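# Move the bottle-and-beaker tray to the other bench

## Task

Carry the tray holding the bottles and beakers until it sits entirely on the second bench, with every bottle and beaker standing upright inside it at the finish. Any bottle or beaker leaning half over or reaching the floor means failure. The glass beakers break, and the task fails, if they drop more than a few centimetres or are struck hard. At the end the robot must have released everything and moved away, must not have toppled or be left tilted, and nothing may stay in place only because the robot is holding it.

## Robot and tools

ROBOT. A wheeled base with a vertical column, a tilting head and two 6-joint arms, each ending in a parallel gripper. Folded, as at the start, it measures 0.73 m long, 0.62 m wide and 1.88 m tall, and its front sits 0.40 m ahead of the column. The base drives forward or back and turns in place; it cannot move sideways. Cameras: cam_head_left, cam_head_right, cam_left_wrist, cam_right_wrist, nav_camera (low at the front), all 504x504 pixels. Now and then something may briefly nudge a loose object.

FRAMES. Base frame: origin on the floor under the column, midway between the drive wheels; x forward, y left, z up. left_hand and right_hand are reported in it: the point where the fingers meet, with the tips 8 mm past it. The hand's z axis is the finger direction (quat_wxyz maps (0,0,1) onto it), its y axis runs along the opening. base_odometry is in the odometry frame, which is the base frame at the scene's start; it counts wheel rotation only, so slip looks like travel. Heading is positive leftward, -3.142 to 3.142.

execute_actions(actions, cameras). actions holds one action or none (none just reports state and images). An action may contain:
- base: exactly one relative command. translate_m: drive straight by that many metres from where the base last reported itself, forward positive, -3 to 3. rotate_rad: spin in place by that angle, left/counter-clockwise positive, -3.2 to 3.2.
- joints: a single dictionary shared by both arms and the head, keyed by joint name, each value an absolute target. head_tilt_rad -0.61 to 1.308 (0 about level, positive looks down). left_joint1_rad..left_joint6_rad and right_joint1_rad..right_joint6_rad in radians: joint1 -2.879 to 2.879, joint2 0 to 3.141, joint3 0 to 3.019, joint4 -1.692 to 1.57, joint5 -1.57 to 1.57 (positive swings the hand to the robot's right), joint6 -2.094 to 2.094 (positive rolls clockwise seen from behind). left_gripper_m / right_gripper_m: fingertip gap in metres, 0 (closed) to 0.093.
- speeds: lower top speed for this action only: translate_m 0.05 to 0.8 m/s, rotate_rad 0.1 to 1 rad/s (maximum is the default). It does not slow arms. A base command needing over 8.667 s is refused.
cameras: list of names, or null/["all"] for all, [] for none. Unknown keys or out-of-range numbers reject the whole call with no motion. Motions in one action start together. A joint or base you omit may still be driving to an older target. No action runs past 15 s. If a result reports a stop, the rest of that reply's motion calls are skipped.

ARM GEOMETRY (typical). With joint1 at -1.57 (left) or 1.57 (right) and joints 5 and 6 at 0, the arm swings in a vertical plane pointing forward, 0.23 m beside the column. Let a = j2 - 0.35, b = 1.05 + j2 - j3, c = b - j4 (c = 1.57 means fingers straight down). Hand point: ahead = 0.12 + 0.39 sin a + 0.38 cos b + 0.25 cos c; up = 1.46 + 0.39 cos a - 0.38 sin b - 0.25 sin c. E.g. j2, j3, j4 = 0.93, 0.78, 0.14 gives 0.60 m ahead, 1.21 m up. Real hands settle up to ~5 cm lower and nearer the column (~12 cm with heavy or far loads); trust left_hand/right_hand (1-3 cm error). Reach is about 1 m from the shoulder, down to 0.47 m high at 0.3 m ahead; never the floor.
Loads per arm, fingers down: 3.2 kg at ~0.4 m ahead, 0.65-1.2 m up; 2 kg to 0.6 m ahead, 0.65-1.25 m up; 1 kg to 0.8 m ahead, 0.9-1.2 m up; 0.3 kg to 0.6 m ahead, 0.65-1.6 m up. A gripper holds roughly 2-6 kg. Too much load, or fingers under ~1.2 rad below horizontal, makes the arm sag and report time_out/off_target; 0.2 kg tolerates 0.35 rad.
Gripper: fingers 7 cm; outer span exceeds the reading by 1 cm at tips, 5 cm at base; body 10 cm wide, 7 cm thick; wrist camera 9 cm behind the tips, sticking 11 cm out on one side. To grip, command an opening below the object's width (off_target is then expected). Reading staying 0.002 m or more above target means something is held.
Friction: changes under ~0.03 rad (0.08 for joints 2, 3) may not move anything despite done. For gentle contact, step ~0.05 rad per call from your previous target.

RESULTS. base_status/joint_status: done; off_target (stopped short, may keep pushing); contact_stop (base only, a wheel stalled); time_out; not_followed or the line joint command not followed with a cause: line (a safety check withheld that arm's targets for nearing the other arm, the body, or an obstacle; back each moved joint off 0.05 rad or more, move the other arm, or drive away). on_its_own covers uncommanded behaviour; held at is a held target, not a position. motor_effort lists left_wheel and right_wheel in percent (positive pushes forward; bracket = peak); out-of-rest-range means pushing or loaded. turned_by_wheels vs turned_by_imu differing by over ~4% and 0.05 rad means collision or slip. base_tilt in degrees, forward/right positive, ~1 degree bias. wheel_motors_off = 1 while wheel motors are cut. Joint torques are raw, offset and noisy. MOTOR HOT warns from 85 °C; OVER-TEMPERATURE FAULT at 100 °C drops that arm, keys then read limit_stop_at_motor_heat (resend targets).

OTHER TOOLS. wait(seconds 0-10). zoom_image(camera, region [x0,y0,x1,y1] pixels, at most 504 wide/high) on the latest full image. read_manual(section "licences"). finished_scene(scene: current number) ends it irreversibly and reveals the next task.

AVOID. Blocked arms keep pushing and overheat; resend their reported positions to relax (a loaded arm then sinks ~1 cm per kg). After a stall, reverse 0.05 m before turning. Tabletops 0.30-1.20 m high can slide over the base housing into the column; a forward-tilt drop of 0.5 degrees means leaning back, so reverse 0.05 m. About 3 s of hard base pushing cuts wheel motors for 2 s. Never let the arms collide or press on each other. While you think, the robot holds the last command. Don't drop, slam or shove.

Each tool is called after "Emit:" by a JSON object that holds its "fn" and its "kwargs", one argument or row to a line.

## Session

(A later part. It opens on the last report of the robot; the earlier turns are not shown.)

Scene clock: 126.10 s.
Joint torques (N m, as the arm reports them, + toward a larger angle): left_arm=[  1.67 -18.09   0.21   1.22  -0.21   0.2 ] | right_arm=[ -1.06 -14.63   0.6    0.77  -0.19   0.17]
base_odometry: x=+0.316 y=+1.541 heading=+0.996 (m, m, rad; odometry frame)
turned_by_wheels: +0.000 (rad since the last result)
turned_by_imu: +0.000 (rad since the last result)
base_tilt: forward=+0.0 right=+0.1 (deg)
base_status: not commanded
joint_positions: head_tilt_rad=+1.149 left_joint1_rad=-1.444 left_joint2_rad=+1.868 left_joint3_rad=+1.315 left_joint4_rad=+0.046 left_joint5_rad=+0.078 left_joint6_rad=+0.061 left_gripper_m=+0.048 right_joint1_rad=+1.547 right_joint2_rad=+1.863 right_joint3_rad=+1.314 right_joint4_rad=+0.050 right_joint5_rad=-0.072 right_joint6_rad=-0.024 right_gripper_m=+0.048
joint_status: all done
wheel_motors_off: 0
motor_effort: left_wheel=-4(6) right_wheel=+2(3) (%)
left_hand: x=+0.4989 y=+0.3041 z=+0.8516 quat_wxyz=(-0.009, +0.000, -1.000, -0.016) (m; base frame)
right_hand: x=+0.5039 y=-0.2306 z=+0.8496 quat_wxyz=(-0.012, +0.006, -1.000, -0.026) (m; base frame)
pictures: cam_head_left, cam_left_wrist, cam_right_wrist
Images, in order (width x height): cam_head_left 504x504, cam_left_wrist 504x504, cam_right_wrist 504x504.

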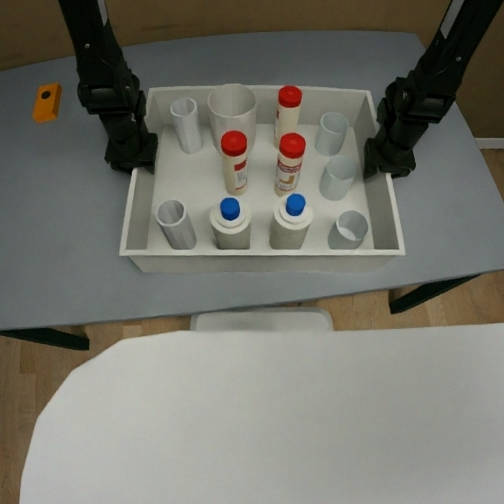

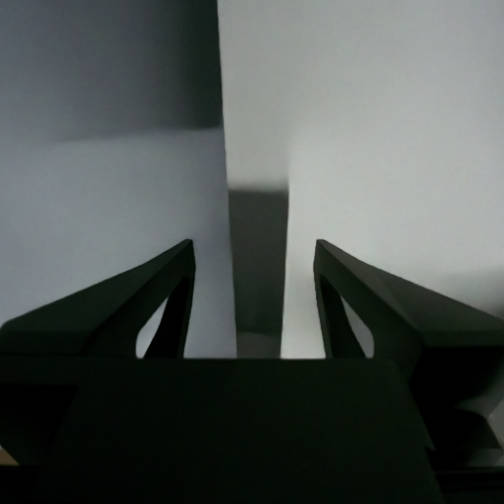

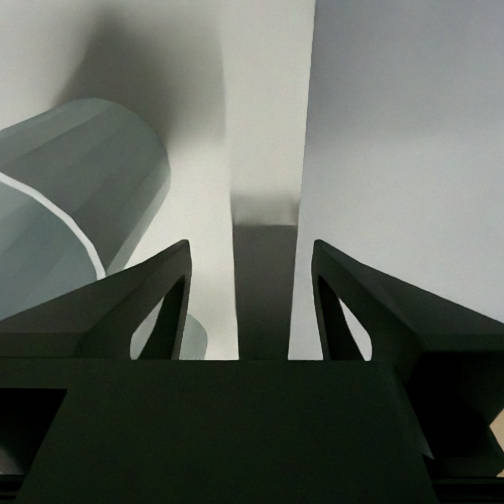

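Grip, then lift in small steps.

Emit:
{"fn": "execute_actions", "kwargs": {
  "actions": [
    {"joints":{"left_gripper_m":0,"right_gripper_m":0}}
  ],
  "cameras": []
}}

Emit:
{"fn": "execute_actions", "kwargs": {
  "actions": [
    {"joints":{"left_joint2_rad":1.8,"left_joint3_rad":1.28,"left_joint4_rad":0.04,"right_joint2_rad":1.8,"right_joint3_rad":1.28,"right_joint4_rad":0.04}}
  ],
  "cameras": []
}}

Emit:
{"fn": "execute_actions", "kwargs": {
  "actions": [
    {"joints":{"left_joint1_rad":-1.44,"left_joint2_rad":1.73,"left_joint3_rad":1.23,"left_joint4_rad":0.03,"right_joint2_rad":1.73,"right_joint3_rad":1.23,"right_joint4_rad":0.03}}
  ],
  "cameras": ["cam_head_left","cam_left_wrist","cam_right_wrist"]
}}

Scene clock: 137.23 s.
Joint torques (N m, as the arm reports them, + toward a larger angle): left_arm=[  1.64 -18.56   0.21   1.19  -1.31   0.25] | right_arm=[ -0.36 -14.91   0.52   0.75   0.59   0.32]
base_odometry: x=+0.316 y=+1.541 heading=+0.996 (m, m, rad; odometry frame)
turned_by_wheels: +0.000 (rad since the last result)
turned_by_imu: +0.000 (rad since the last result)
base_tilt: forward=+0.1 right=+0.4 (deg)
base_status: not commanded
joint_positions: head_tilt_rad=+1.149 left_joint1_rad=-1.444 left_joint2_rad=+1.868 left_joint3_rad=+1.315 left_joint4_rad=+0.047 left_joint5_rad=+0.103 left_joint6_rad=+0.057 left_gripper_m=+0.008 right_joint1_rad=+1.539 right_joint2_rad=+1.864 right_joint3_rad=+1.314 right_joint4_rad=+0.050 right_joint5_rad=-0.092 right_joint6_rad=-0.041 right_gripper_m=+0.006
joint_status: left_gripper_m off_target (ended at +0.008, target +0.000); right_gripper_m off_target (ended at +0.006, target +0.000)
wheel_motors_off: 0
motor_effort: left_wheel=-5(3) right_wheel=+2(3) (%)
left_hand: x=+0.4991 y=+0.3002 z=+0.8514 quat_wxyz=(-0.010, +0.002, -1.000, -0.004) (m; base frame)
right_hand: x=+0.5036 y=-0.2328 z=+0.8495 quat_wxyz=(-0.013, +0.013, -0.999, -0.032) (m; base frame)
pictures: none
No camera images: the call's "cameras" was empty. Leave "cameras" out to get every camera's image.

Scene clock: 137.87 s.
Joint torques (N m, as the arm reports them, + toward a larger angle): left_arm=[  1.37 -25.16  -1.9    0.55  -1.3    0.26] | right_arm=[ -0.35 -21.06  -1.88  -0.05   0.55   0.32]
base_odometry: x=+0.316 y=+1.541 heading=+0.996 (m, m, rad; odometry frame)
turned_by_wheels: +0.000 (rad since the last result)
turned_by_imu: +0.000 (rad since the last result)
base_tilt: forward=+0.0 right=+0.2 (deg)
base_status: not commanded
joint_positions: head_tilt_rad=+1.149 left_joint1_rad=-1.444 left_joint2_rad=+1.866 left_joint3_rad=+1.306 left_joint4_rad=+0.047 left_joint5_rad=+0.103 left_joint6_rad=+0.057 left_gripper_m=+0.008 right_joint1_rad=+1.539 right_joint2_rad=+1.862 right_joint3_rad=+1.304 right_joint4_rad=+0.050 right_joint5_rad=-0.091 right_joint6_rad=-0.041 right_gripper_m=+0.006
joint_status: all done
wheel_motors_off: 0
motor_effort: left_wheel=-5(7) right_wheel=+2(3) (%)
left_hand: x=+0.4953 y=+0.2999 z=+0.8523 quat_wxyz=(-0.007, +0.002, -1.000, -0.004) (m; base frame)
right_hand: x=+0.4986 y=-0.2332 z=+0.8502 quat_wxyz=(-0.009, +0.013, -0.999, -0.031) (m; base frame)
pictures: none
No camera images: the call's "cameras" was empty. Leave "cameras" out to get every camera's image.

Scene clock: 138.60 s.
Joint torques (N m, as the arm reports them, + toward a larger angle): left_arm=[  2.05 -26.48  -0.58   0.28  -1.31   0.2 ] | right_arm=[ -0.15 -22.81  -1.07  -0.55   0.75   0.32]
base_odometry: x=+0.316 y=+1.541 heading=+0.996 (m, m, rad; odometry frame)
turned_by_wheels: +0.000 (rad since the last result)
turned_by_imu: +0.000 (rad since the last result)
base_tilt: forward=+0.1 right=+0.1 (deg)
base_status: not commanded
joint_positions: head_tilt_rad=+1.149 left_joint1_rad=-1.438 left_joint2_rad=+1.810 left_joint3_rad=+1.236 left_joint4_rad=+0.042 left_joint5_rad=+0.103 left_joint6_rad=+0.061 left_gripper_m=+0.008 right_joint1_rad=+1.538 right_joint2_rad=+1.822 right_joint3_rad=+1.242 right_joint4_rad=+0.050 right_joint5_rad=-0.096 right_joint6_rad=-0.040 right_gripper_m=+0.006
joint_status: all done
wheel_motors_off: 0
motor_effort: left_wheel=-4(6) right_wheel=+3(2) (%)
left_hand: x=+0.4827 y=+0.3008 z=+0.8740 quat_wxyz=(+0.003, +0.003, -1.000, -0.006) (m; base frame)
right_hand: x=+0.4840 y=-0.2322 z=+0.8661 quat_wxyz=(+0.002, +0.012, -0.999, -0.034) (m; base frame)
pictures: cam_head_left, cam_left_wrist, cam_right_wrist
Images, in order (width x height): cam_head_left 504x504, cam_left_wrist 504x504, cam_right_wrist 504x504.

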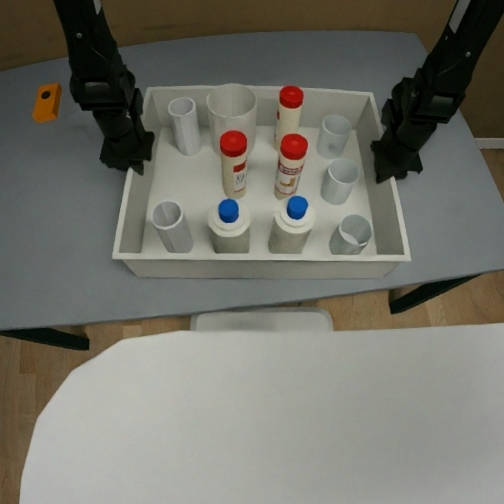

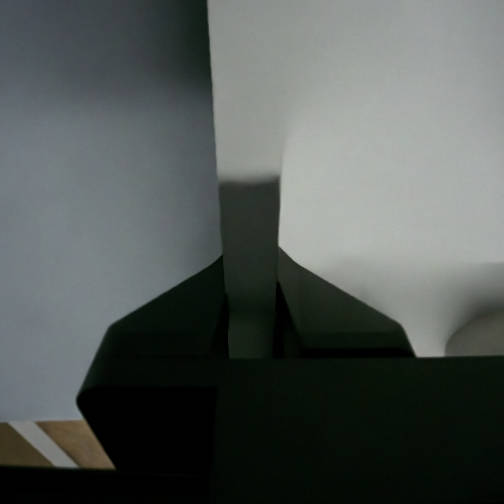

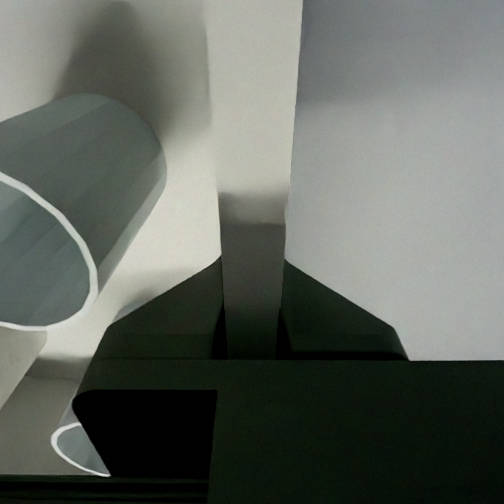

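Emit:
{"fn": "execute_actions", "kwargs": {
  "actions": [
    {"joints":{"left_joint5_rad":0.1,"right_joint5_rad":-0.09,"left_joint2_rad":1.66,"left_joint3_rad":1.2,"left_joint4_rad":0.04,"right_joint2_rad":1.65,"right_joint3_rad":1.2,"right_joint4_rad":0.04}}
  ],
  "cameras": []
}}

Emit:
{"fn": "execute_actions", "kwargs": {
  "actions": [
    {"joints":{"left_joint1_rad":-1.43,"left_joint2_rad":1.59,"left_joint3_rad":1.14,"left_joint4_rad":0.03,"right_joint2_rad":1.58,"right_joint3_rad":1.14,"right_joint4_rad":0.03}}
  ],
  "cameras": []
}}

Emit:
{"fn": "execute_actions", "kwargs": {
  "actions": [
    {"base":{"translate_m":-0.6},"speeds":{"translate_m":0.2},"joints":{"left_joint1_rad":-1.425,"left_joint2_rad":1.52,"left_joint3_rad":1.075,"left_joint4_rad":0.025,"right_joint2_rad":1.51,"right_joint3_rad":1.075,"right_joint4_rad":0.025}}
  ],
  "cameras": ["cam_head_left","cam_left_wrist","cam_right_wrist"]
}}

Scene clock: 153.83 s.
Joint torques (N m, as the arm reports them, + toward a larger angle): left_arm=[  1.7  -25.54  -0.03   0.7   -1.01   0.2 ] | right_arm=[  0.12 -21.99   0.01   0.05   0.36   0.29]
base_odometry: x=+0.316 y=+1.541 heading=+0.996 (m, m, rad; odometry frame)
turned_by_wheels: +0.000 (rad since the last result)
turned_by_imu: +0.000 (rad since the last result)
base_tilt: forward=+0.0 right=+0.2 (deg)
base_status: not commanded
joint_positions: head_tilt_rad=+1.149 left_joint1_rad=-1.435 left_joint2_rad=+1.726 left_joint3_rad=+1.205 left_joint4_rad=+0.042 left_joint5_rad=+0.121 left_joint6_rad=+0.062 left_gripper_m=+0.007 right_joint1_rad=+1.534 right_joint2_rad=+1.733 right_joint3_rad=+1.207 right_joint4_rad=+0.051 right_joint5_rad=-0.101 right_joint6_rad=-0.039 right_gripper_m=+0.006
joint_status: all done
wheel_motors_off: 0
motor_effort: left_wheel=-5(6) right_wheel=+3(3) (%)
left_hand: x=+0.5122 y=+0.2980 z=+0.9060 quat_wxyz=(-0.025, +0.000, -1.000, +0.000) (m; base frame)
right_hand: x=+0.5133 y=-0.2337 z=+0.8998 quat_wxyz=(-0.026, +0.012, -0.999, -0.034) (m; base frame)
pictures: none
No camera images: the call's "cameras" was empty. Leave "cameras" out to get every camera's image.

Scene clock: 154.57 s.
Joint torques (N m, as the arm reports them, + toward a larger angle): left_arm=[  1.91 -26.48   0.18   0.49  -1.14   0.19] | right_arm=[ -0.06 -24.12   0.27  -0.22   0.37   0.31]
base_odometry: x=+0.316 y=+1.541 heading=+0.996 (m, m, rad; odometry frame)
turned_by_wheels: +0.000 (rad since the last result)
turned_by_imu: +0.000 (rad since the last result)
base_tilt: forward=+0.0 right=+0.2 (deg)
base_status: not commanded
joint_positions: head_tilt_rad=+1.149 left_joint1_rad=-1.428 left_joint2_rad=+1.672 left_joint3_rad=+1.142 left_joint4_rad=+0.037 left_joint5_rad=+0.124 left_joint6_rad=+0.062 left_gripper_m=+0.007 right_joint1_rad=+1.534 right_joint2_rad=+1.680 right_joint3_rad=+1.144 right_joint4_rad=+0.047 right_joint5_rad=-0.102 right_joint6_rad=-0.039 right_gripper_m=+0.006
joint_status: all done
wheel_motors_off: 0
motor_effort: left_wheel=-3(5) right_wheel=+3(4) (%)
left_hand: x=+0.5008 y=+0.2990 z=+0.9265 quat_wxyz=(-0.018, +0.002, -1.000, -0.001) (m; base frame)
right_hand: x=+0.5017 y=-0.2328 z=+0.9197 quat_wxyz=(-0.018, +0.011, -0.999, -0.035) (m; base frame)
pictures: none
No camera images: the call's "cameras" was empty. Leave "cameras" out to get every camera's image.

Scene clock: 158.90 s.
Joint torques (N m, as the arm reports them, + toward a larger angle): left_arm=[  2.01 -24.29   0.5    0.59  -1.3    0.2 ] | right_arm=[  0.22 -21.69   0.76  -0.35   0.41   0.31]
base_odometry: x=-0.011 y=+1.037 heading=+0.994 (m, m, rad; odometry frame)
turned_by_wheels: -0.002 (rad since the last result)
turned_by_imu: -0.001 (rad since the last result)
base_tilt: forward=+0.1 right=+0.0 (deg)
base_status: done
joint_positions: head_tilt_rad=+1.149 left_joint1_rad=-1.421 left_joint2_rad=+1.581 left_joint3_rad=+1.076 left_joint4_rad=+0.032 left_joint5_rad=+0.127 left_joint6_rad=+0.062 left_gripper_m=+0.007 right_joint1_rad=+1.533 right_joint2_rad=+1.587 right_joint3_rad=+1.076 right_joint4_rad=+0.040 right_joint5_rad=-0.103 right_joint6_rad=-0.040 right_gripper_m=+0.006
joint_status: all done
wheel_motors_off: 0
motor_effort: left_wheel=-1(68) right_wheel=+2(80) (%)
left_hand: x=+0.5043 y=+0.2992 z=+0.9602 quat_wxyz=(-0.027, +0.003, -1.000, -0.003) (m; base frame)
right_hand: x=+0.5060 y=-0.2326 z=+0.9543 quat_wxyz=(-0.028, +0.012, -0.999, -0.034) (m; base frame)
pictures: cam_head_left, cam_left_wrist, cam_right_wrist
Images, in order (width x height): cam_head_left 504x504, cam_left_wrist 504x504, cam_right_wrist 504x504.

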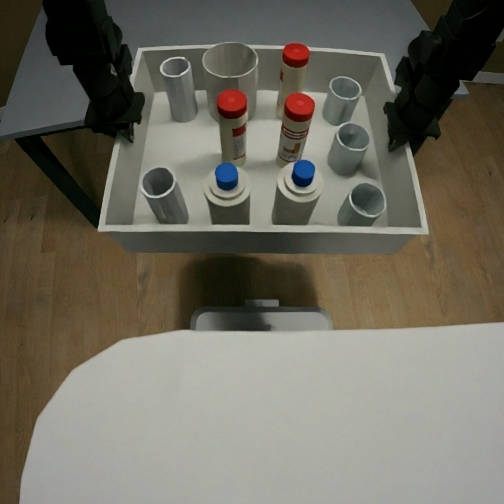

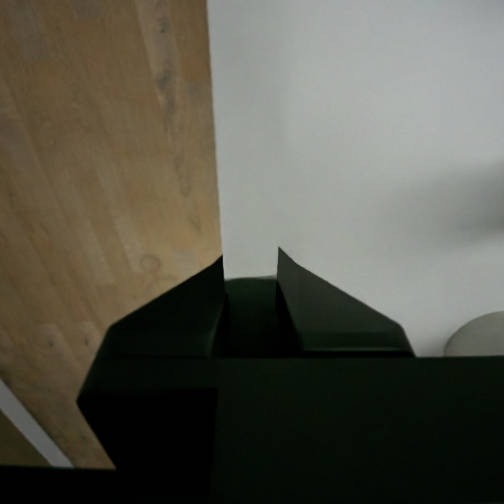

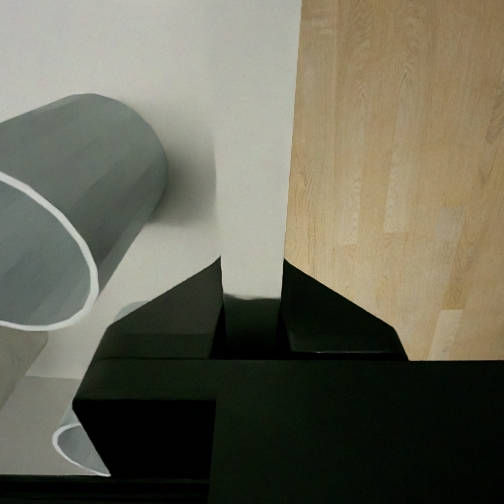

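Emit:
{"fn": "execute_actions", "kwargs": {
  "actions": [
    {"base":{"rotate_rad":-2.96},"speeds":{"rotate_rad":0.5},"joints":{"head_tilt_rad":0.8,"left_joint5_rad":0.12,"left_joint3_rad":1.05,"right_joint3_rad":1.05}}
  ],
  "cameras": ["cam_head_left","nav_camera"]
}}

Emit:
{"fn": "execute_actions", "kwargs": {
  "actions": [
    {"base":{"translate_m":1.2},"speeds":{"translate_m":0.3}}
  ],
  "cameras": ["cam_head_left","nav_camera","cam_left_wrist"]
}}

Scene clock: 175.03 s.
Joint torques (N m, as the arm reports them, + toward a larger angle): left_arm=[  1.94 -24.46  -0.17   0.56  -0.94   0.18] | right_arm=[  0.45 -21.94  -0.45  -0.23   0.45   0.37]
base_odometry: x=-0.011 y=+1.037 heading=-1.964 (m, m, rad; odometry frame)
turned_by_wheels: -2.958 (rad since the last result)
turned_by_imu: -2.926 (rad since the last result)
base_tilt: forward=+0.1 right=+0.1 (deg)
base_status: done
joint_positions: head_tilt_rad=+0.816 left_joint1_rad=-1.422 left_joint2_rad=+1.581 left_joint3_rad=+1.058 left_joint4_rad=+0.032 left_joint5_rad=+0.140 left_joint6_rad=+0.062 left_gripper_m=+0.007 right_joint1_rad=+1.527 right_joint2_rad=+1.587 right_joint3_rad=+1.062 right_joint4_rad=+0.040 right_joint5_rad=-0.104 right_joint6_rad=-0.047 right_gripper_m=+0.006
joint_status: all done
wheel_motors_off: 0
motor_effort: left_wheel=+7(100) right_wheel=-8(78) (%)
left_hand: x=+0.4933 y=+0.2955 z=+0.9599 quat_wxyz=(-0.019, +0.004, -1.000, +0.004) (m; base frame)
right_hand: x=+0.4971 y=-0.2360 z=+0.9541 quat_wxyz=(-0.021, +0.014, -0.999, -0.032) (m; base frame)
pictures: cam_head_left, nav_camera
Images, in order (width x height): cam_head_left 504x504, nav_camera 504x504.

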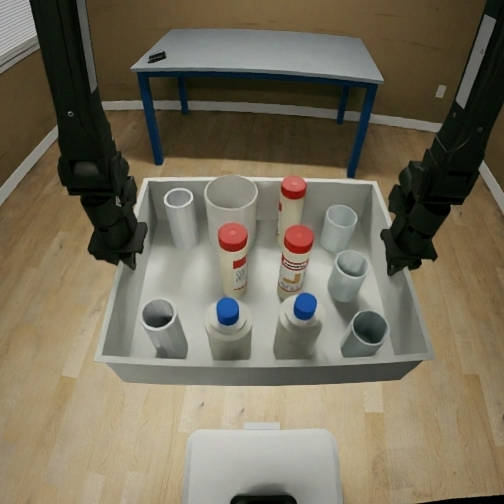

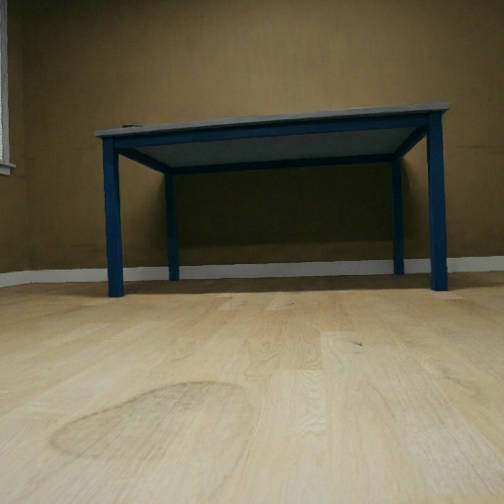

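Scene clock: 180.47 s.
Joint torques (N m, as the arm reports them, + toward a larger angle): left_arm=[  1.93 -24.26  -0.11   0.56  -0.98   0.2 ] | right_arm=[  0.62 -21.79  -0.12  -0.17   0.44   0.37]
base_odometry: x=-0.471 y=-0.071 heading=-1.966 (m, m, rad; odometry frame)
turned_by_wheels: -0.002 (rad since the last result)
turned_by_imu: -0.005 (rad since the last result)
base_tilt: forward=+0.2 right=+0.2 (deg)
base_status: done
joint_positions: head_tilt_rad=+0.815 left_joint1_rad=-1.421 left_joint2_rad=+1.583 left_joint3_rad=+1.059 left_joint4_rad=+0.032 left_joint5_rad=+0.140 left_joint6_rad=+0.063 left_gripper_m=+0.007 right_joint1_rad=+1.528 right_joint2_rad=+1.586 right_joint3_rad=+1.059 right_joint4_rad=+0.040 right_joint5_rad=-0.104 right_joint6_rad=-0.046 right_gripper_m=+0.006
joint_status: not commanded
wheel_motors_off: 0
motor_effort: left_wheel=-3(88) right_wheel=+3(92) (%)
left_hand: x=+0.4930 y=+0.2964 z=+0.9594 quat_wxyz=(-0.018, +0.004, -1.000, +0.004) (m; base frame)
right_hand: x=+0.4954 y=-0.2350 z=+0.9542 quat_wxyz=(-0.019, +0.014, -0.999, -0.033) (m; base frame)
pictures: cam_head_left, cam_left_wrist, nav_camera
Images, in order (width x height): cam_head_left 504x504, cam_left_wrist 504x504, nav_camera 504x504.

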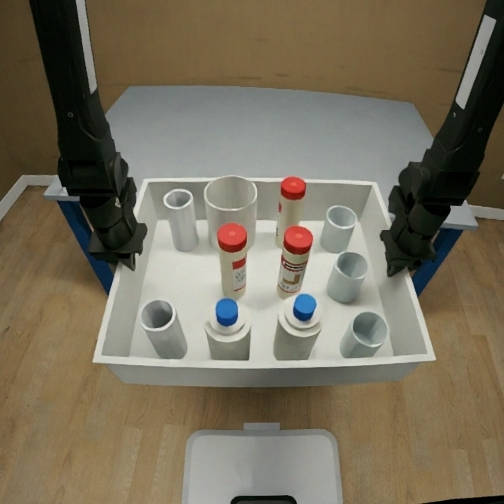

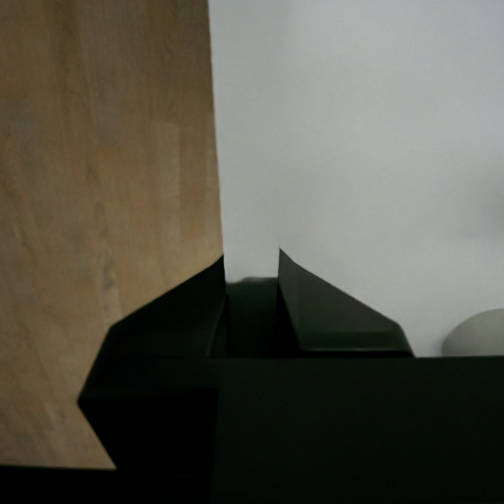

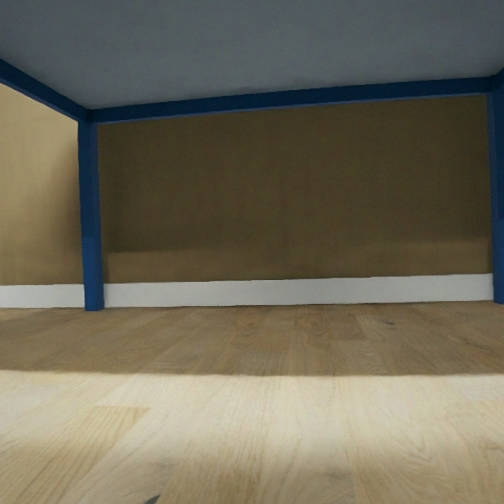

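Emit:
{"fn": "execute_actions", "kwargs": {
  "actions": [
    {"base":{"rotate_rad":-0.11},"speeds":{"rotate_rad":0.3},"joints":{"head_tilt_rad":1.15}}
  ],
  "cameras": []
}}

Emit:
{"fn": "execute_actions", "kwargs": {
  "actions": [
    {"base":{"translate_m":0.62},"speeds":{"translate_m":0.2}}
  ],
  "cameras": ["cam_head_left","cam_right_wrist","cam_left_wrist"]
}}

Scene clock: 189.17 s.
Joint torques (N m, as the arm reports them, + toward a larger angle): left_arm=[  1.95 -24.34  -0.21   0.51  -1.01   0.17] | right_arm=[  0.29 -21.96  -0.24  -0.25   0.43   0.37]
base_odometry: x=-0.471 y=-0.072 heading=-2.073 (m, m, rad; odometry frame)
turned_by_wheels: -0.107 (rad since the last result)
turned_by_imu: -0.102 (rad since the last result)
base_tilt: forward=+0.1 right=+0.2 (deg)
base_status: done
joint_positions: head_tilt_rad=+1.148 left_joint1_rad=-1.422 left_joint2_rad=+1.583 left_joint3_rad=+1.059 left_joint4_rad=+0.032 left_joint5_rad=+0.141 left_joint6_rad=+0.063 left_gripper_m=+0.007 right_joint1_rad=+1.527 right_joint2_rad=+1.586 right_joint3_rad=+1.059 right_joint4_rad=+0.040 right_joint5_rad=-0.103 right_joint6_rad=-0.045 right_gripper_m=+0.006
joint_status: all done
wheel_motors_off: 0
motor_effort: left_wheel=+2(83) right_wheel=+0(85) (%)
left_hand: x=+0.4930 y=+0.2957 z=+0.9594 quat_wxyz=(-0.018, +0.003, -1.000, +0.005) (m; base frame)
right_hand: x=+0.4954 y=-0.2358 z=+0.9542 quat_wxyz=(-0.019, +0.013, -0.999, -0.032) (m; base frame)
pictures: none
No camera images: the call's "cameras" was empty. Leave "cameras" out to get every camera's image.

Scene clock: 193.60 s.
Joint torques (N m, as the arm reports them, + toward a larger angle): left_arm=[  1.51 -24.31  -0.19   0.65  -1.05   0.18] | right_arm=[  0.4  -21.99  -0.15  -0.21   0.4    0.36]
base_odometry: x=-0.770 y=-0.615 heading=-2.075 (m, m, rad; odometry frame)
turned_by_wheels: -0.002 (rad since the last result)
turned_by_imu: -0.003 (rad since the last result)
base_tilt: forward=+0.1 right=+0.2 (deg)
base_status: done
joint_positions: head_tilt_rad=+1.149 left_joint1_rad=-1.420 left_joint2_rad=+1.583 left_joint3_rad=+1.059 left_joint4_rad=+0.032 left_joint5_rad=+0.141 left_joint6_rad=+0.064 left_gripper_m=+0.007 right_joint1_rad=+1.530 right_joint2_rad=+1.586 right_joint3_rad=+1.059 right_joint4_rad=+0.040 right_joint5_rad=-0.102 right_joint6_rad=-0.045 right_gripper_m=+0.006
joint_status: not commanded
wheel_motors_off: 0
motor_effort: left_wheel=-3(61) right_wheel=+2(96) (%)
left_hand: x=+0.4926 y=+0.2970 z=+0.9592 quat_wxyz=(-0.018, +0.004, -1.000, +0.004) (m; base frame)
right_hand: x=+0.4952 y=-0.2342 z=+0.9542 quat_wxyz=(-0.019, +0.014, -0.999, -0.033) (m; base frame)
pictures: cam_head_left, cam_left_wrist, cam_right_wrist
Images, in order (width x height): cam_head_left 504x504, cam_left_wrist 504x504, cam_right_wrist 504x504.

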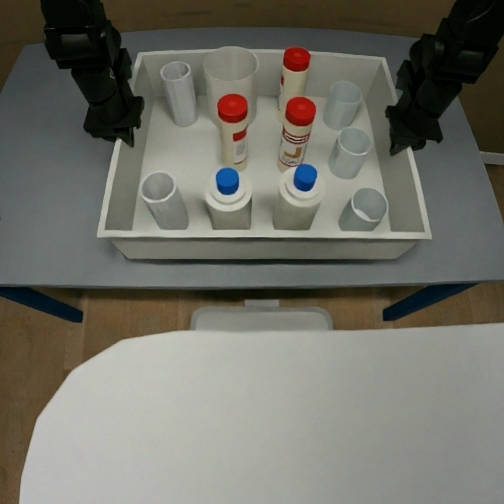

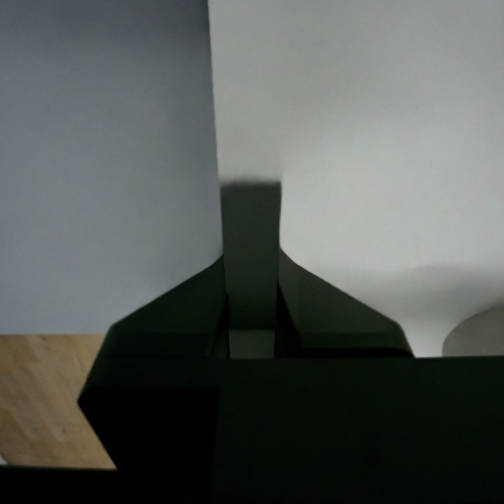

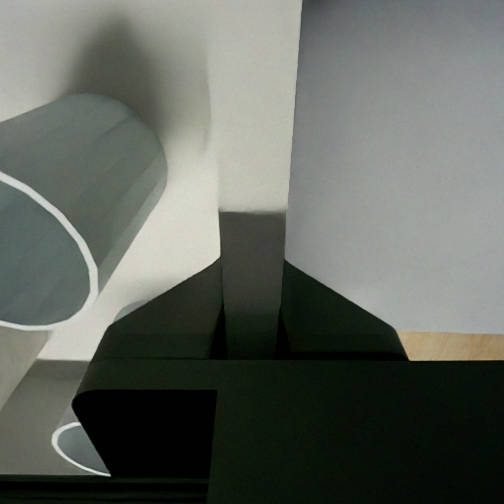

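Another 6 cm, then lower.

Emit:
{"fn": "execute_actions", "kwargs": {
  "actions": [
    {"base":{"translate_m":0.06},"speeds":{"translate_m":0.1},"joints":{"left_joint2_rad":1.61,"left_joint3_rad":1.1,"right_joint2_rad":1.6,"right_joint3_rad":1.1}}
  ],
  "cameras": []
}}

Emit:
{"fn": "execute_actions", "kwargs": {
  "actions": [
    {"joints":{"left_joint1_rad":-1.435,"left_joint2_rad":1.68,"left_joint3_rad":1.165,"left_joint4_rad":0.04,"right_joint2_rad":1.67,"right_joint3_rad":1.165,"right_joint4_rad":0.04}}
  ],
  "cameras": []
}}

Emit:
{"fn": "execute_actions", "kwargs": {
  "actions": [
    {"joints":{"left_joint2_rad":1.74,"left_joint3_rad":1.225,"right_joint2_rad":1.73,"right_joint3_rad":1.225}}
  ],
  "cameras": ["cam_head_left","cam_right_wrist"]
}}

Scene clock: 207.10 s.
Joint torques (N m, as the arm reports them, + toward a larger angle): left_arm=[  2.01 -24.2   -0.79   0.23  -1.13   0.16] | right_arm=[  0.14 -21.46  -0.76  -0.32   0.37   0.36]
base_odometry: x=-0.799 y=-0.668 heading=-2.076 (m, m, rad; odometry frame)
turned_by_wheels: -0.001 (rad since the last result)
turned_by_imu: -0.001 (rad since the last result)
base_tilt: forward=+0.2 right=+0.1 (deg)
base_status: done
joint_positions: head_tilt_rad=+1.149 left_joint1_rad=-1.422 left_joint2_rad=+1.670 left_joint3_rad=+1.112 left_joint4_rad=+0.033 left_joint5_rad=+0.144 left_joint6_rad=+0.065 left_gripper_m=+0.007 right_joint1_rad=+1.533 right_joint2_rad=+1.670 right_joint3_rad=+1.112 right_joint4_rad=+0.039 right_joint5_rad=-0.102 right_joint6_rad=-0.045 right_gripper_m=+0.006
joint_status: all done
wheel_motors_off: 0
motor_effort: left_wheel=-3(48) right_wheel=+1(40) (%)
left_hand: x=+0.4819 y=+0.2986 z=+0.9277 quat_wxyz=(-0.003, +0.005, -1.000, +0.007) (m; base frame)
right_hand: x=+0.4850 y=-0.2329 z=+0.9234 quat_wxyz=(-0.004, +0.014, -0.999, -0.034) (m; base frame)
pictures: none
No camera images: the call's "cameras" was empty. Leave "cameras" out to get every camera's image.

Scene clock: 207.83 s.
Joint torques (N m, as the arm reports them, + toward a larger angle): left_arm=[  1.6  -23.76  -0.59   0.45  -1.05   0.18] | right_arm=[ -0.01 -21.68  -0.46  -0.12   0.36   0.35]
base_odometry: x=-0.799 y=-0.668 heading=-2.076 (m, m, rad; odometry frame)
turned_by_wheels: +0.000 (rad since the last result)
turned_by_imu: +0.000 (rad since the last result)
base_tilt: forward=+0.3 right=+0.2 (deg)
base_status: not commanded
joint_positions: head_tilt_rad=+1.149 left_joint1_rad=-1.428 left_joint2_rad=+1.734 left_joint3_rad=+1.175 left_joint4_rad=+0.046 left_joint5_rad=+0.142 left_joint6_rad=+0.063 left_gripper_m=+0.007 right_joint1_rad=+1.534 right_joint2_rad=+1.733 right_joint3_rad=+1.174 right_joint4_rad=+0.051 right_joint5_rad=-0.101 right_joint6_rad=-0.044 right_gripper_m=+0.006
joint_status: all done
wheel_motors_off: 0
motor_effort: left_wheel=-4(4) right_wheel=+2(4) (%)
left_hand: x=+0.4895 y=+0.2981 z=+0.9034 quat_wxyz=(-0.008, +0.003, -1.000, +0.009) (m; base frame)
right_hand: x=+0.4924 y=-0.2336 z=+0.8998 quat_wxyz=(-0.009, +0.013, -0.999, -0.034) (m; base frame)
pictures: none
No camera images: the call's "cameras" was empty. Leave "cameras" out to get every camera's image.

Scene clock: 208.57 s.
Joint torques (N m, as the arm reports them, + toward a larger angle): left_arm=[  2.11 -23.46  -0.71   0.55  -1.03   0.2 ] | right_arm=[ -0.17 -20.46  -0.49  -0.03   0.37   0.34]
base_odometry: x=-0.799 y=-0.668 heading=-2.076 (m, m, rad; odometry frame)
turned_by_wheels: +0.000 (rad since the last result)
turned_by_imu: +0.000 (rad since the last result)
base_tilt: forward=+0.1 right=+0.2 (deg)
base_status: not commanded
joint_positions: head_tilt_rad=+1.149 left_joint1_rad=-1.431 left_joint2_rad=+1.793 left_joint3_rad=+1.234 left_joint4_rad=+0.047 left_joint5_rad=+0.142 left_joint6_rad=+0.062 left_gripper_m=+0.007 right_joint1_rad=+1.536 right_joint2_rad=+1.793 right_joint3_rad=+1.233 right_joint4_rad=+0.053 right_joint5_rad=-0.101 right_joint6_rad=-0.043 right_gripper_m=+0.006
joint_status: all done
wheel_motors_off: 0
motor_effort: left_wheel=-2(3) right_wheel=+2(4) (%)
left_hand: x=+0.4934 y=+0.2991 z=+0.8808 quat_wxyz=(-0.009, +0.003, -1.000, +0.010) (m; base frame)
right_hand: x=+0.4963 y=-0.2328 z=+0.8771 quat_wxyz=(-0.010, +0.013, -0.999, -0.035) (m; base frame)
pictures: cam_head_left, cam_right_wrist
Images, in order (width x height): cam_head_left 504x504, cam_right_wrist 504x504.

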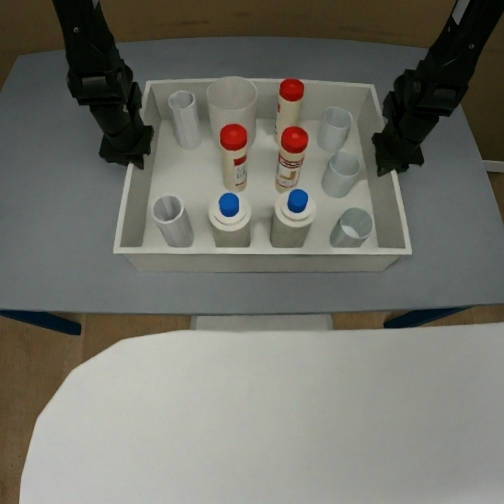

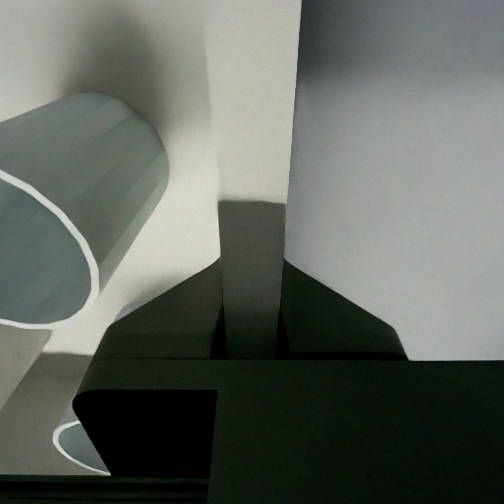

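Emit:
{"fn": "execute_actions", "kwargs": {
  "actions": [
    {"joints":{"left_joint1_rad":-1.445,"left_joint2_rad":1.785,"left_joint3_rad":1.27,"right_joint2_rad":1.775,"right_joint3_rad":1.27}}
  ],
  "cameras": []
}}

Emit:
{"fn": "execute_actions", "kwargs": {
  "actions": [
    {"joints":{"left_joint2_rad":1.83,"left_joint3_rad":1.31,"right_joint2_rad":1.82,"right_joint3_rad":1.31}}
  ],
  "cameras": []
}}

Emit:
{"fn": "execute_actions", "kwargs": {
  "actions": [
    {"joints":{"left_joint2_rad":1.875,"left_joint3_rad":1.34,"right_joint2_rad":1.865,"right_joint3_rad":1.34}}
  ],
  "cameras": ["cam_head_left"]
}}

Scene clock: 221.53 s.
Joint torques (N m, as the arm reports them, + toward a larger angle): left_arm=[  1.18 -24.1   -0.7    0.45  -0.92   0.21] | right_arm=[ -0.11 -21.2   -0.42  -0.08   0.32   0.33]
base_odometry: x=-0.799 y=-0.668 heading=-2.076 (m, m, rad; odometry frame)
turned_by_wheels: +0.000 (rad since the last result)
turned_by_imu: +0.000 (rad since the last result)
base_tilt: forward=+0.3 right=+0.1 (deg)
base_status: not commanded
joint_positions: head_tilt_rad=+1.149 left_joint1_rad=-1.436 left_joint2_rad=+1.838 left_joint3_rad=+1.279 left_joint4_rad=+0.047 left_joint5_rad=+0.140 left_joint6_rad=+0.060 left_gripper_m=+0.007 right_joint1_rad=+1.536 right_joint2_rad=+1.837 right_joint3_rad=+1.278 right_joint4_rad=+0.053 right_joint5_rad=-0.100 right_joint6_rad=-0.042 right_gripper_m=+0.006
joint_status: all done
wheel_motors_off: 0
motor_effort: left_wheel=-2(3) right_wheel=+3(3) (%)
left_hand: x=+0.4956 y=+0.2984 z=+0.8637 quat_wxyz=(-0.009, +0.003, -1.000, +0.011) (m; base frame)
right_hand: x=+0.4982 y=-0.2335 z=+0.8603 quat_wxyz=(-0.010, +0.013, -0.999, -0.035) (m; base frame)
pictures: none
No camera images: the call's "cameras" was empty. Leave "cameras" out to get every camera's image.

Scene clock: 222.27 s.
Joint torques (N m, as the arm reports them, + toward a larger angle): left_arm=[  1.71 -22.72  -0.09   0.52  -0.96   0.21] | right_arm=[ -0.11 -19.76   0.45  -0.11   0.32   0.33]
base_odometry: x=-0.799 y=-0.668 heading=-2.076 (m, m, rad; odometry frame)
turned_by_wheels: +0.000 (rad since the last result)
turned_by_imu: +0.000 (rad since the last result)
base_tilt: forward=+0.0 right=+0.2 (deg)
base_status: not commanded
joint_positions: head_tilt_rad=+1.149 left_joint1_rad=-1.437 left_joint2_rad=+1.868 left_joint3_rad=+1.314 left_joint4_rad=+0.047 left_joint5_rad=+0.140 left_joint6_rad=+0.060 left_gripper_m=+0.007 right_joint1_rad=+1.537 right_joint2_rad=+1.863 right_joint3_rad=+1.309 right_joint4_rad=+0.052 right_joint5_rad=-0.100 right_joint6_rad=-0.042 right_gripper_m=+0.006
joint_status: all done
wheel_motors_off: 0
motor_effort: left_wheel=-5(5) right_wheel=+2(3) (%)
left_hand: x=+0.4993 y=+0.2987 z=+0.8520 quat_wxyz=(-0.011, +0.002, -1.000, +0.012) (m; base frame)
right_hand: x=+0.5016 y=-0.2333 z=+0.8500 quat_wxyz=(-0.012, +0.013, -0.999, -0.035) (m; base frame)
pictures: none
No camera images: the call's "cameras" was empty. Leave "cameras" out to get every camera's image.

Scene clock: 222.80 s.
Joint torques (N m, as the arm reports them, + toward a larger angle): left_arm=[  1.65 -18.74   1.92   0.59  -0.94   0.21] | right_arm=[ -0.15 -16.2    2.93   0.03   0.32   0.33]
base_odometry: x=-0.799 y=-0.668 heading=-2.076 (m, m, rad; odometry frame)
turned_by_wheels: +0.000 (rad since the last result)
turned_by_imu: +0.000 (rad since the last result)
base_tilt: forward=+0.2 right=+0.2 (deg)
base_status: not commanded
joint_positions: head_tilt_rad=+1.149 left_joint1_rad=-1.437 left_joint2_rad=+1.869 left_joint3_rad=+1.317 left_joint4_rad=+0.045 left_joint5_rad=+0.140 left_joint6_rad=+0.060 left_gripper_m=+0.007 right_joint1_rad=+1.537 right_joint2_rad=+1.864 right_joint3_rad=+1.312 right_joint4_rad=+0.048 right_joint5_rad=-0.100 right_joint6_rad=-0.042 right_gripper_m=+0.006
joint_status: all done
wheel_motors_off: 0
motor_effort: left_wheel=-2(3) right_wheel=+3(2) (%)
left_hand: x=+0.4994 y=+0.2988 z=+0.8514 quat_wxyz=(-0.011, +0.002, -1.000, +0.012) (m; base frame)
right_hand: x=+0.5019 y=-0.2333 z=+0.8497 quat_wxyz=(-0.011, +0.013, -0.999, -0.035) (m; base frame)
pictures: cam_head_left
Images, in order (width x height): cam_head_left 504x504.

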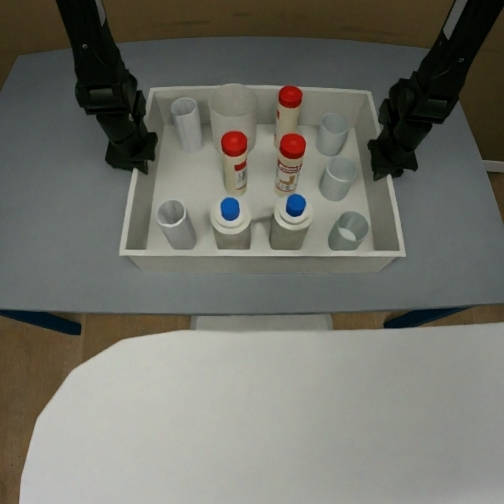

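Landed.

Emit:
{"fn": "execute_actions", "kwargs": {
  "actions": [
    {"joints":{"left_gripper_m":0.045,"right_gripper_m":0.045,"left_joint3_rad":1.315,"right_joint3_rad":1.31,"left_joint1_rad":-1.435,"left_joint5_rad":0.1,"right_joint1_rad":1.535,"right_joint5_rad":-0.08}}
  ],
  "cameras": []
}}

Emit:
{"fn": "execute_actions", "kwargs": {
  "actions": [
    {"joints":{"left_joint2_rad":1.64,"left_joint3_rad":1.14,"right_joint2_rad":1.64,"right_joint3_rad":1.14,"left_joint4_rad":0.015,"right_joint4_rad":0.015}}
  ],
  "cameras": ["cam_head_left"]
}}

Emit:
{"fn": "execute_actions", "kwargs": {
  "actions": [
    {"joints":{"left_joint2_rad":1.2,"left_joint3_rad":0.85,"right_joint2_rad":1.2,"right_joint3_rad":0.85,"left_joint4_rad":-0.15,"right_joint4_rad":-0.15}}
  ],
  "cameras": []
}}

Emit:
{"fn": "execute_actions", "kwargs": {
  "actions": [
    {"base":{"translate_m":-0.6},"joints":{"head_tilt_rad":0.8}}
  ],
  "cameras": ["cam_head_left"]
}}

Scene clock: 236.43 s.
Joint torques (N m, as the arm reports them, + toward a larger angle): left_arm=[  2.49 -18.95   0.1    0.54  -0.19   0.2 ] | right_arm=[ -0.87 -15.84   0.27  -0.04   0.03   0.2 ]
base_odometry: x=-0.799 y=-0.668 heading=-2.076 (m, m, rad; odometry frame)
turned_by_wheels: +0.000 (rad since the last result)
turned_by_imu: +0.000 (rad since the last result)
base_tilt: forward=+0.3 right=+0.1 (deg)
base_status: not commanded
joint_positions: head_tilt_rad=+1.149 left_joint1_rad=-1.438 left_joint2_rad=+1.869 left_joint3_rad=+1.316 left_joint4_rad=+0.045 left_joint5_rad=+0.104 left_joint6_rad=+0.060 left_gripper_m=+0.045 right_joint1_rad=+1.536 right_joint2_rad=+1.864 right_joint3_rad=+1.312 right_joint4_rad=+0.048 right_joint5_rad=-0.083 right_joint6_rad=-0.026 right_gripper_m=+0.045
joint_status: all done
wheel_motors_off: 0
motor_effort: left_wheel=-2(2) right_wheel=+3(3) (%)
left_hand: x=+0.4988 y=+0.3043 z=+0.8513 quat_wxyz=(-0.009, +0.002, -1.000, -0.006) (m; base frame)
right_hand: x=+0.5018 y=-0.2366 z=+0.8495 quat_wxyz=(-0.010, +0.005, -1.000, -0.026) (m; base frame)
pictures: none
No camera images: the call's "cameras" was empty. Leave "cameras" out to get every camera's image.

Scene clock: 237.60 s.
Joint torques (N m, as the arm reports them, + toward a larger angle): left_arm=[  2.16 -18.16   0.41   0.54  -0.2    0.21] | right_arm=[ -1.26 -15.71   0.87   0.23   0.03   0.17]
base_odometry: x=-0.799 y=-0.668 heading=-2.076 (m, m, rad; odometry frame)
turned_by_wheels: +0.000 (rad since the last result)
turned_by_imu: +0.000 (rad since the last result)
base_tilt: forward=+0.1 right=+0.2 (deg)
base_status: not commanded
joint_positions: head_tilt_rad=+1.149 left_joint1_rad=-1.438 left_joint2_rad=+1.627 left_joint3_rad=+1.144 left_joint4_rad=+0.023 left_joint5_rad=+0.104 left_joint6_rad=+0.060 left_gripper_m=+0.045 right_joint1_rad=+1.536 right_joint2_rad=+1.626 right_joint3_rad=+1.144 right_joint4_rad=+0.020 right_joint5_rad=-0.083 right_joint6_rad=-0.025 right_gripper_m=+0.045
joint_status: all done
wheel_motors_off: 0
motor_effort: left_wheel=-4(5) right_wheel=+2(4) (%)
left_hand: x=+0.5221 y=+0.2952 z=+0.9431 quat_wxyz=(-0.033, -0.001, -0.999, -0.008) (m; base frame)
right_hand: x=+0.5238 y=-0.2342 z=+0.9402 quat_wxyz=(-0.032, +0.006, -0.999, -0.026) (m; base frame)
pictures: cam_head_left
Images, in order (width x height): cam_head_left 504x504.

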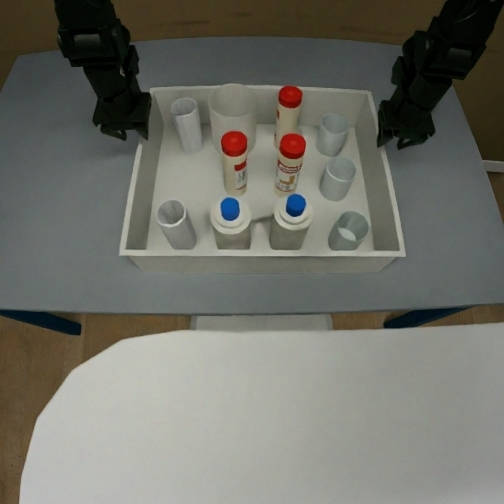

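Scene clock: 238.90 s.
Joint torques (N m, as the arm reports them, + toward a larger angle): left_arm=[  1.96 -15.83   1.65   0.68  -0.22   0.2 ] | right_arm=[ -1.22 -12.81   2.41   0.39   0.04   0.17]
base_odometry: x=-0.799 y=-0.668 heading=-2.076 (m, m, rad; odometry frame)
turned_by_wheels: +0.000 (rad since the last result)
turned_by_imu: +0.000 (rad since the last result)
base_tilt: forward=+0.2 right=+0.2 (deg)
base_status: not commanded
joint_positions: head_tilt_rad=+1.149 left_joint1_rad=-1.438 left_joint2_rad=+1.189 left_joint3_rad=+0.852 left_joint4_rad=-0.147 left_joint5_rad=+0.104 left_joint6_rad=+0.060 left_gripper_m=+0.045 right_joint1_rad=+1.536 right_joint2_rad=+1.183 right_joint3_rad=+0.852 right_joint4_rad=-0.150 right_joint5_rad=-0.083 right_joint6_rad=-0.025 right_gripper_m=+0.045
joint_status: all done
wheel_motors_off: 0
motor_effort: left_wheel=-2(2) right_wheel=+2(4) (%)
left_hand: x=+0.4906 y=+0.2757 z=+1.0940 quat_wxyz=(-0.021, +0.001, -1.000, -0.007) (m; base frame)
right_hand: x=+0.4933 y=-0.2291 z=+1.0938 quat_wxyz=(-0.022, +0.005, -0.999, -0.026) (m; base frame)
pictures: none
No camera images: the call's "cameras" was empty. Leave "cameras" out to get every camera's image.

Scene clock: 241.57 s.
Joint torques (N m, as the arm reports them, + toward a larger angle): left_arm=[  1.55 -16.49   1.84   0.6   -0.17   0.21] | right_arm=[ -0.95 -13.38   2.53   0.34   0.     0.16]
base_odometry: x=-0.509 y=-0.142 heading=-2.078 (m, m, rad; odometry frame)
turned_by_wheels: -0.003 (rad since the last result)
turned_by_imu: -0.002 (rad since the last result)
base_tilt: forward=+0.1 right=+0.2 (deg)
base_status: done
joint_positions: head_tilt_rad=+0.815 left_joint1_rad=-1.438 left_joint2_rad=+1.193 left_joint3_rad=+0.850 left_joint4_rad=-0.147 left_joint5_rad=+0.103 left_joint6_rad=+0.061 left_gripper_m=+0.045 right_joint1_rad=+1.536 right_joint2_rad=+1.188 right_joint3_rad=+0.848 right_joint4_rad=-0.150 right_joint5_rad=-0.082 right_joint6_rad=-0.024 right_gripper_m=+0.045
joint_status: all done
wheel_motors_off: 0
motor_effort: left_wheel=-2(84) right_wheel=+1(98) (%)
left_hand: x=+0.4874 y=+0.2762 z=+1.0923 quat_wxyz=(-0.018, +0.001, -1.000, -0.007) (m; base frame)
right_hand: x=+0.4893 y=-0.2297 z=+1.0918 quat_wxyz=(-0.018, +0.004, -1.000, -0.025) (m; base frame)
pictures: cam_head_left
Images, in order (width x height): cam_head_left 504x504.

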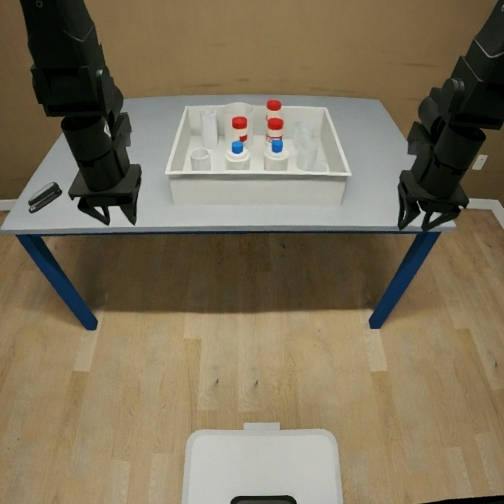

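Emit:
{"fn": "finished_scene", "kwargs": {
  "scene": 1
}}

The scene is finished: the task was done.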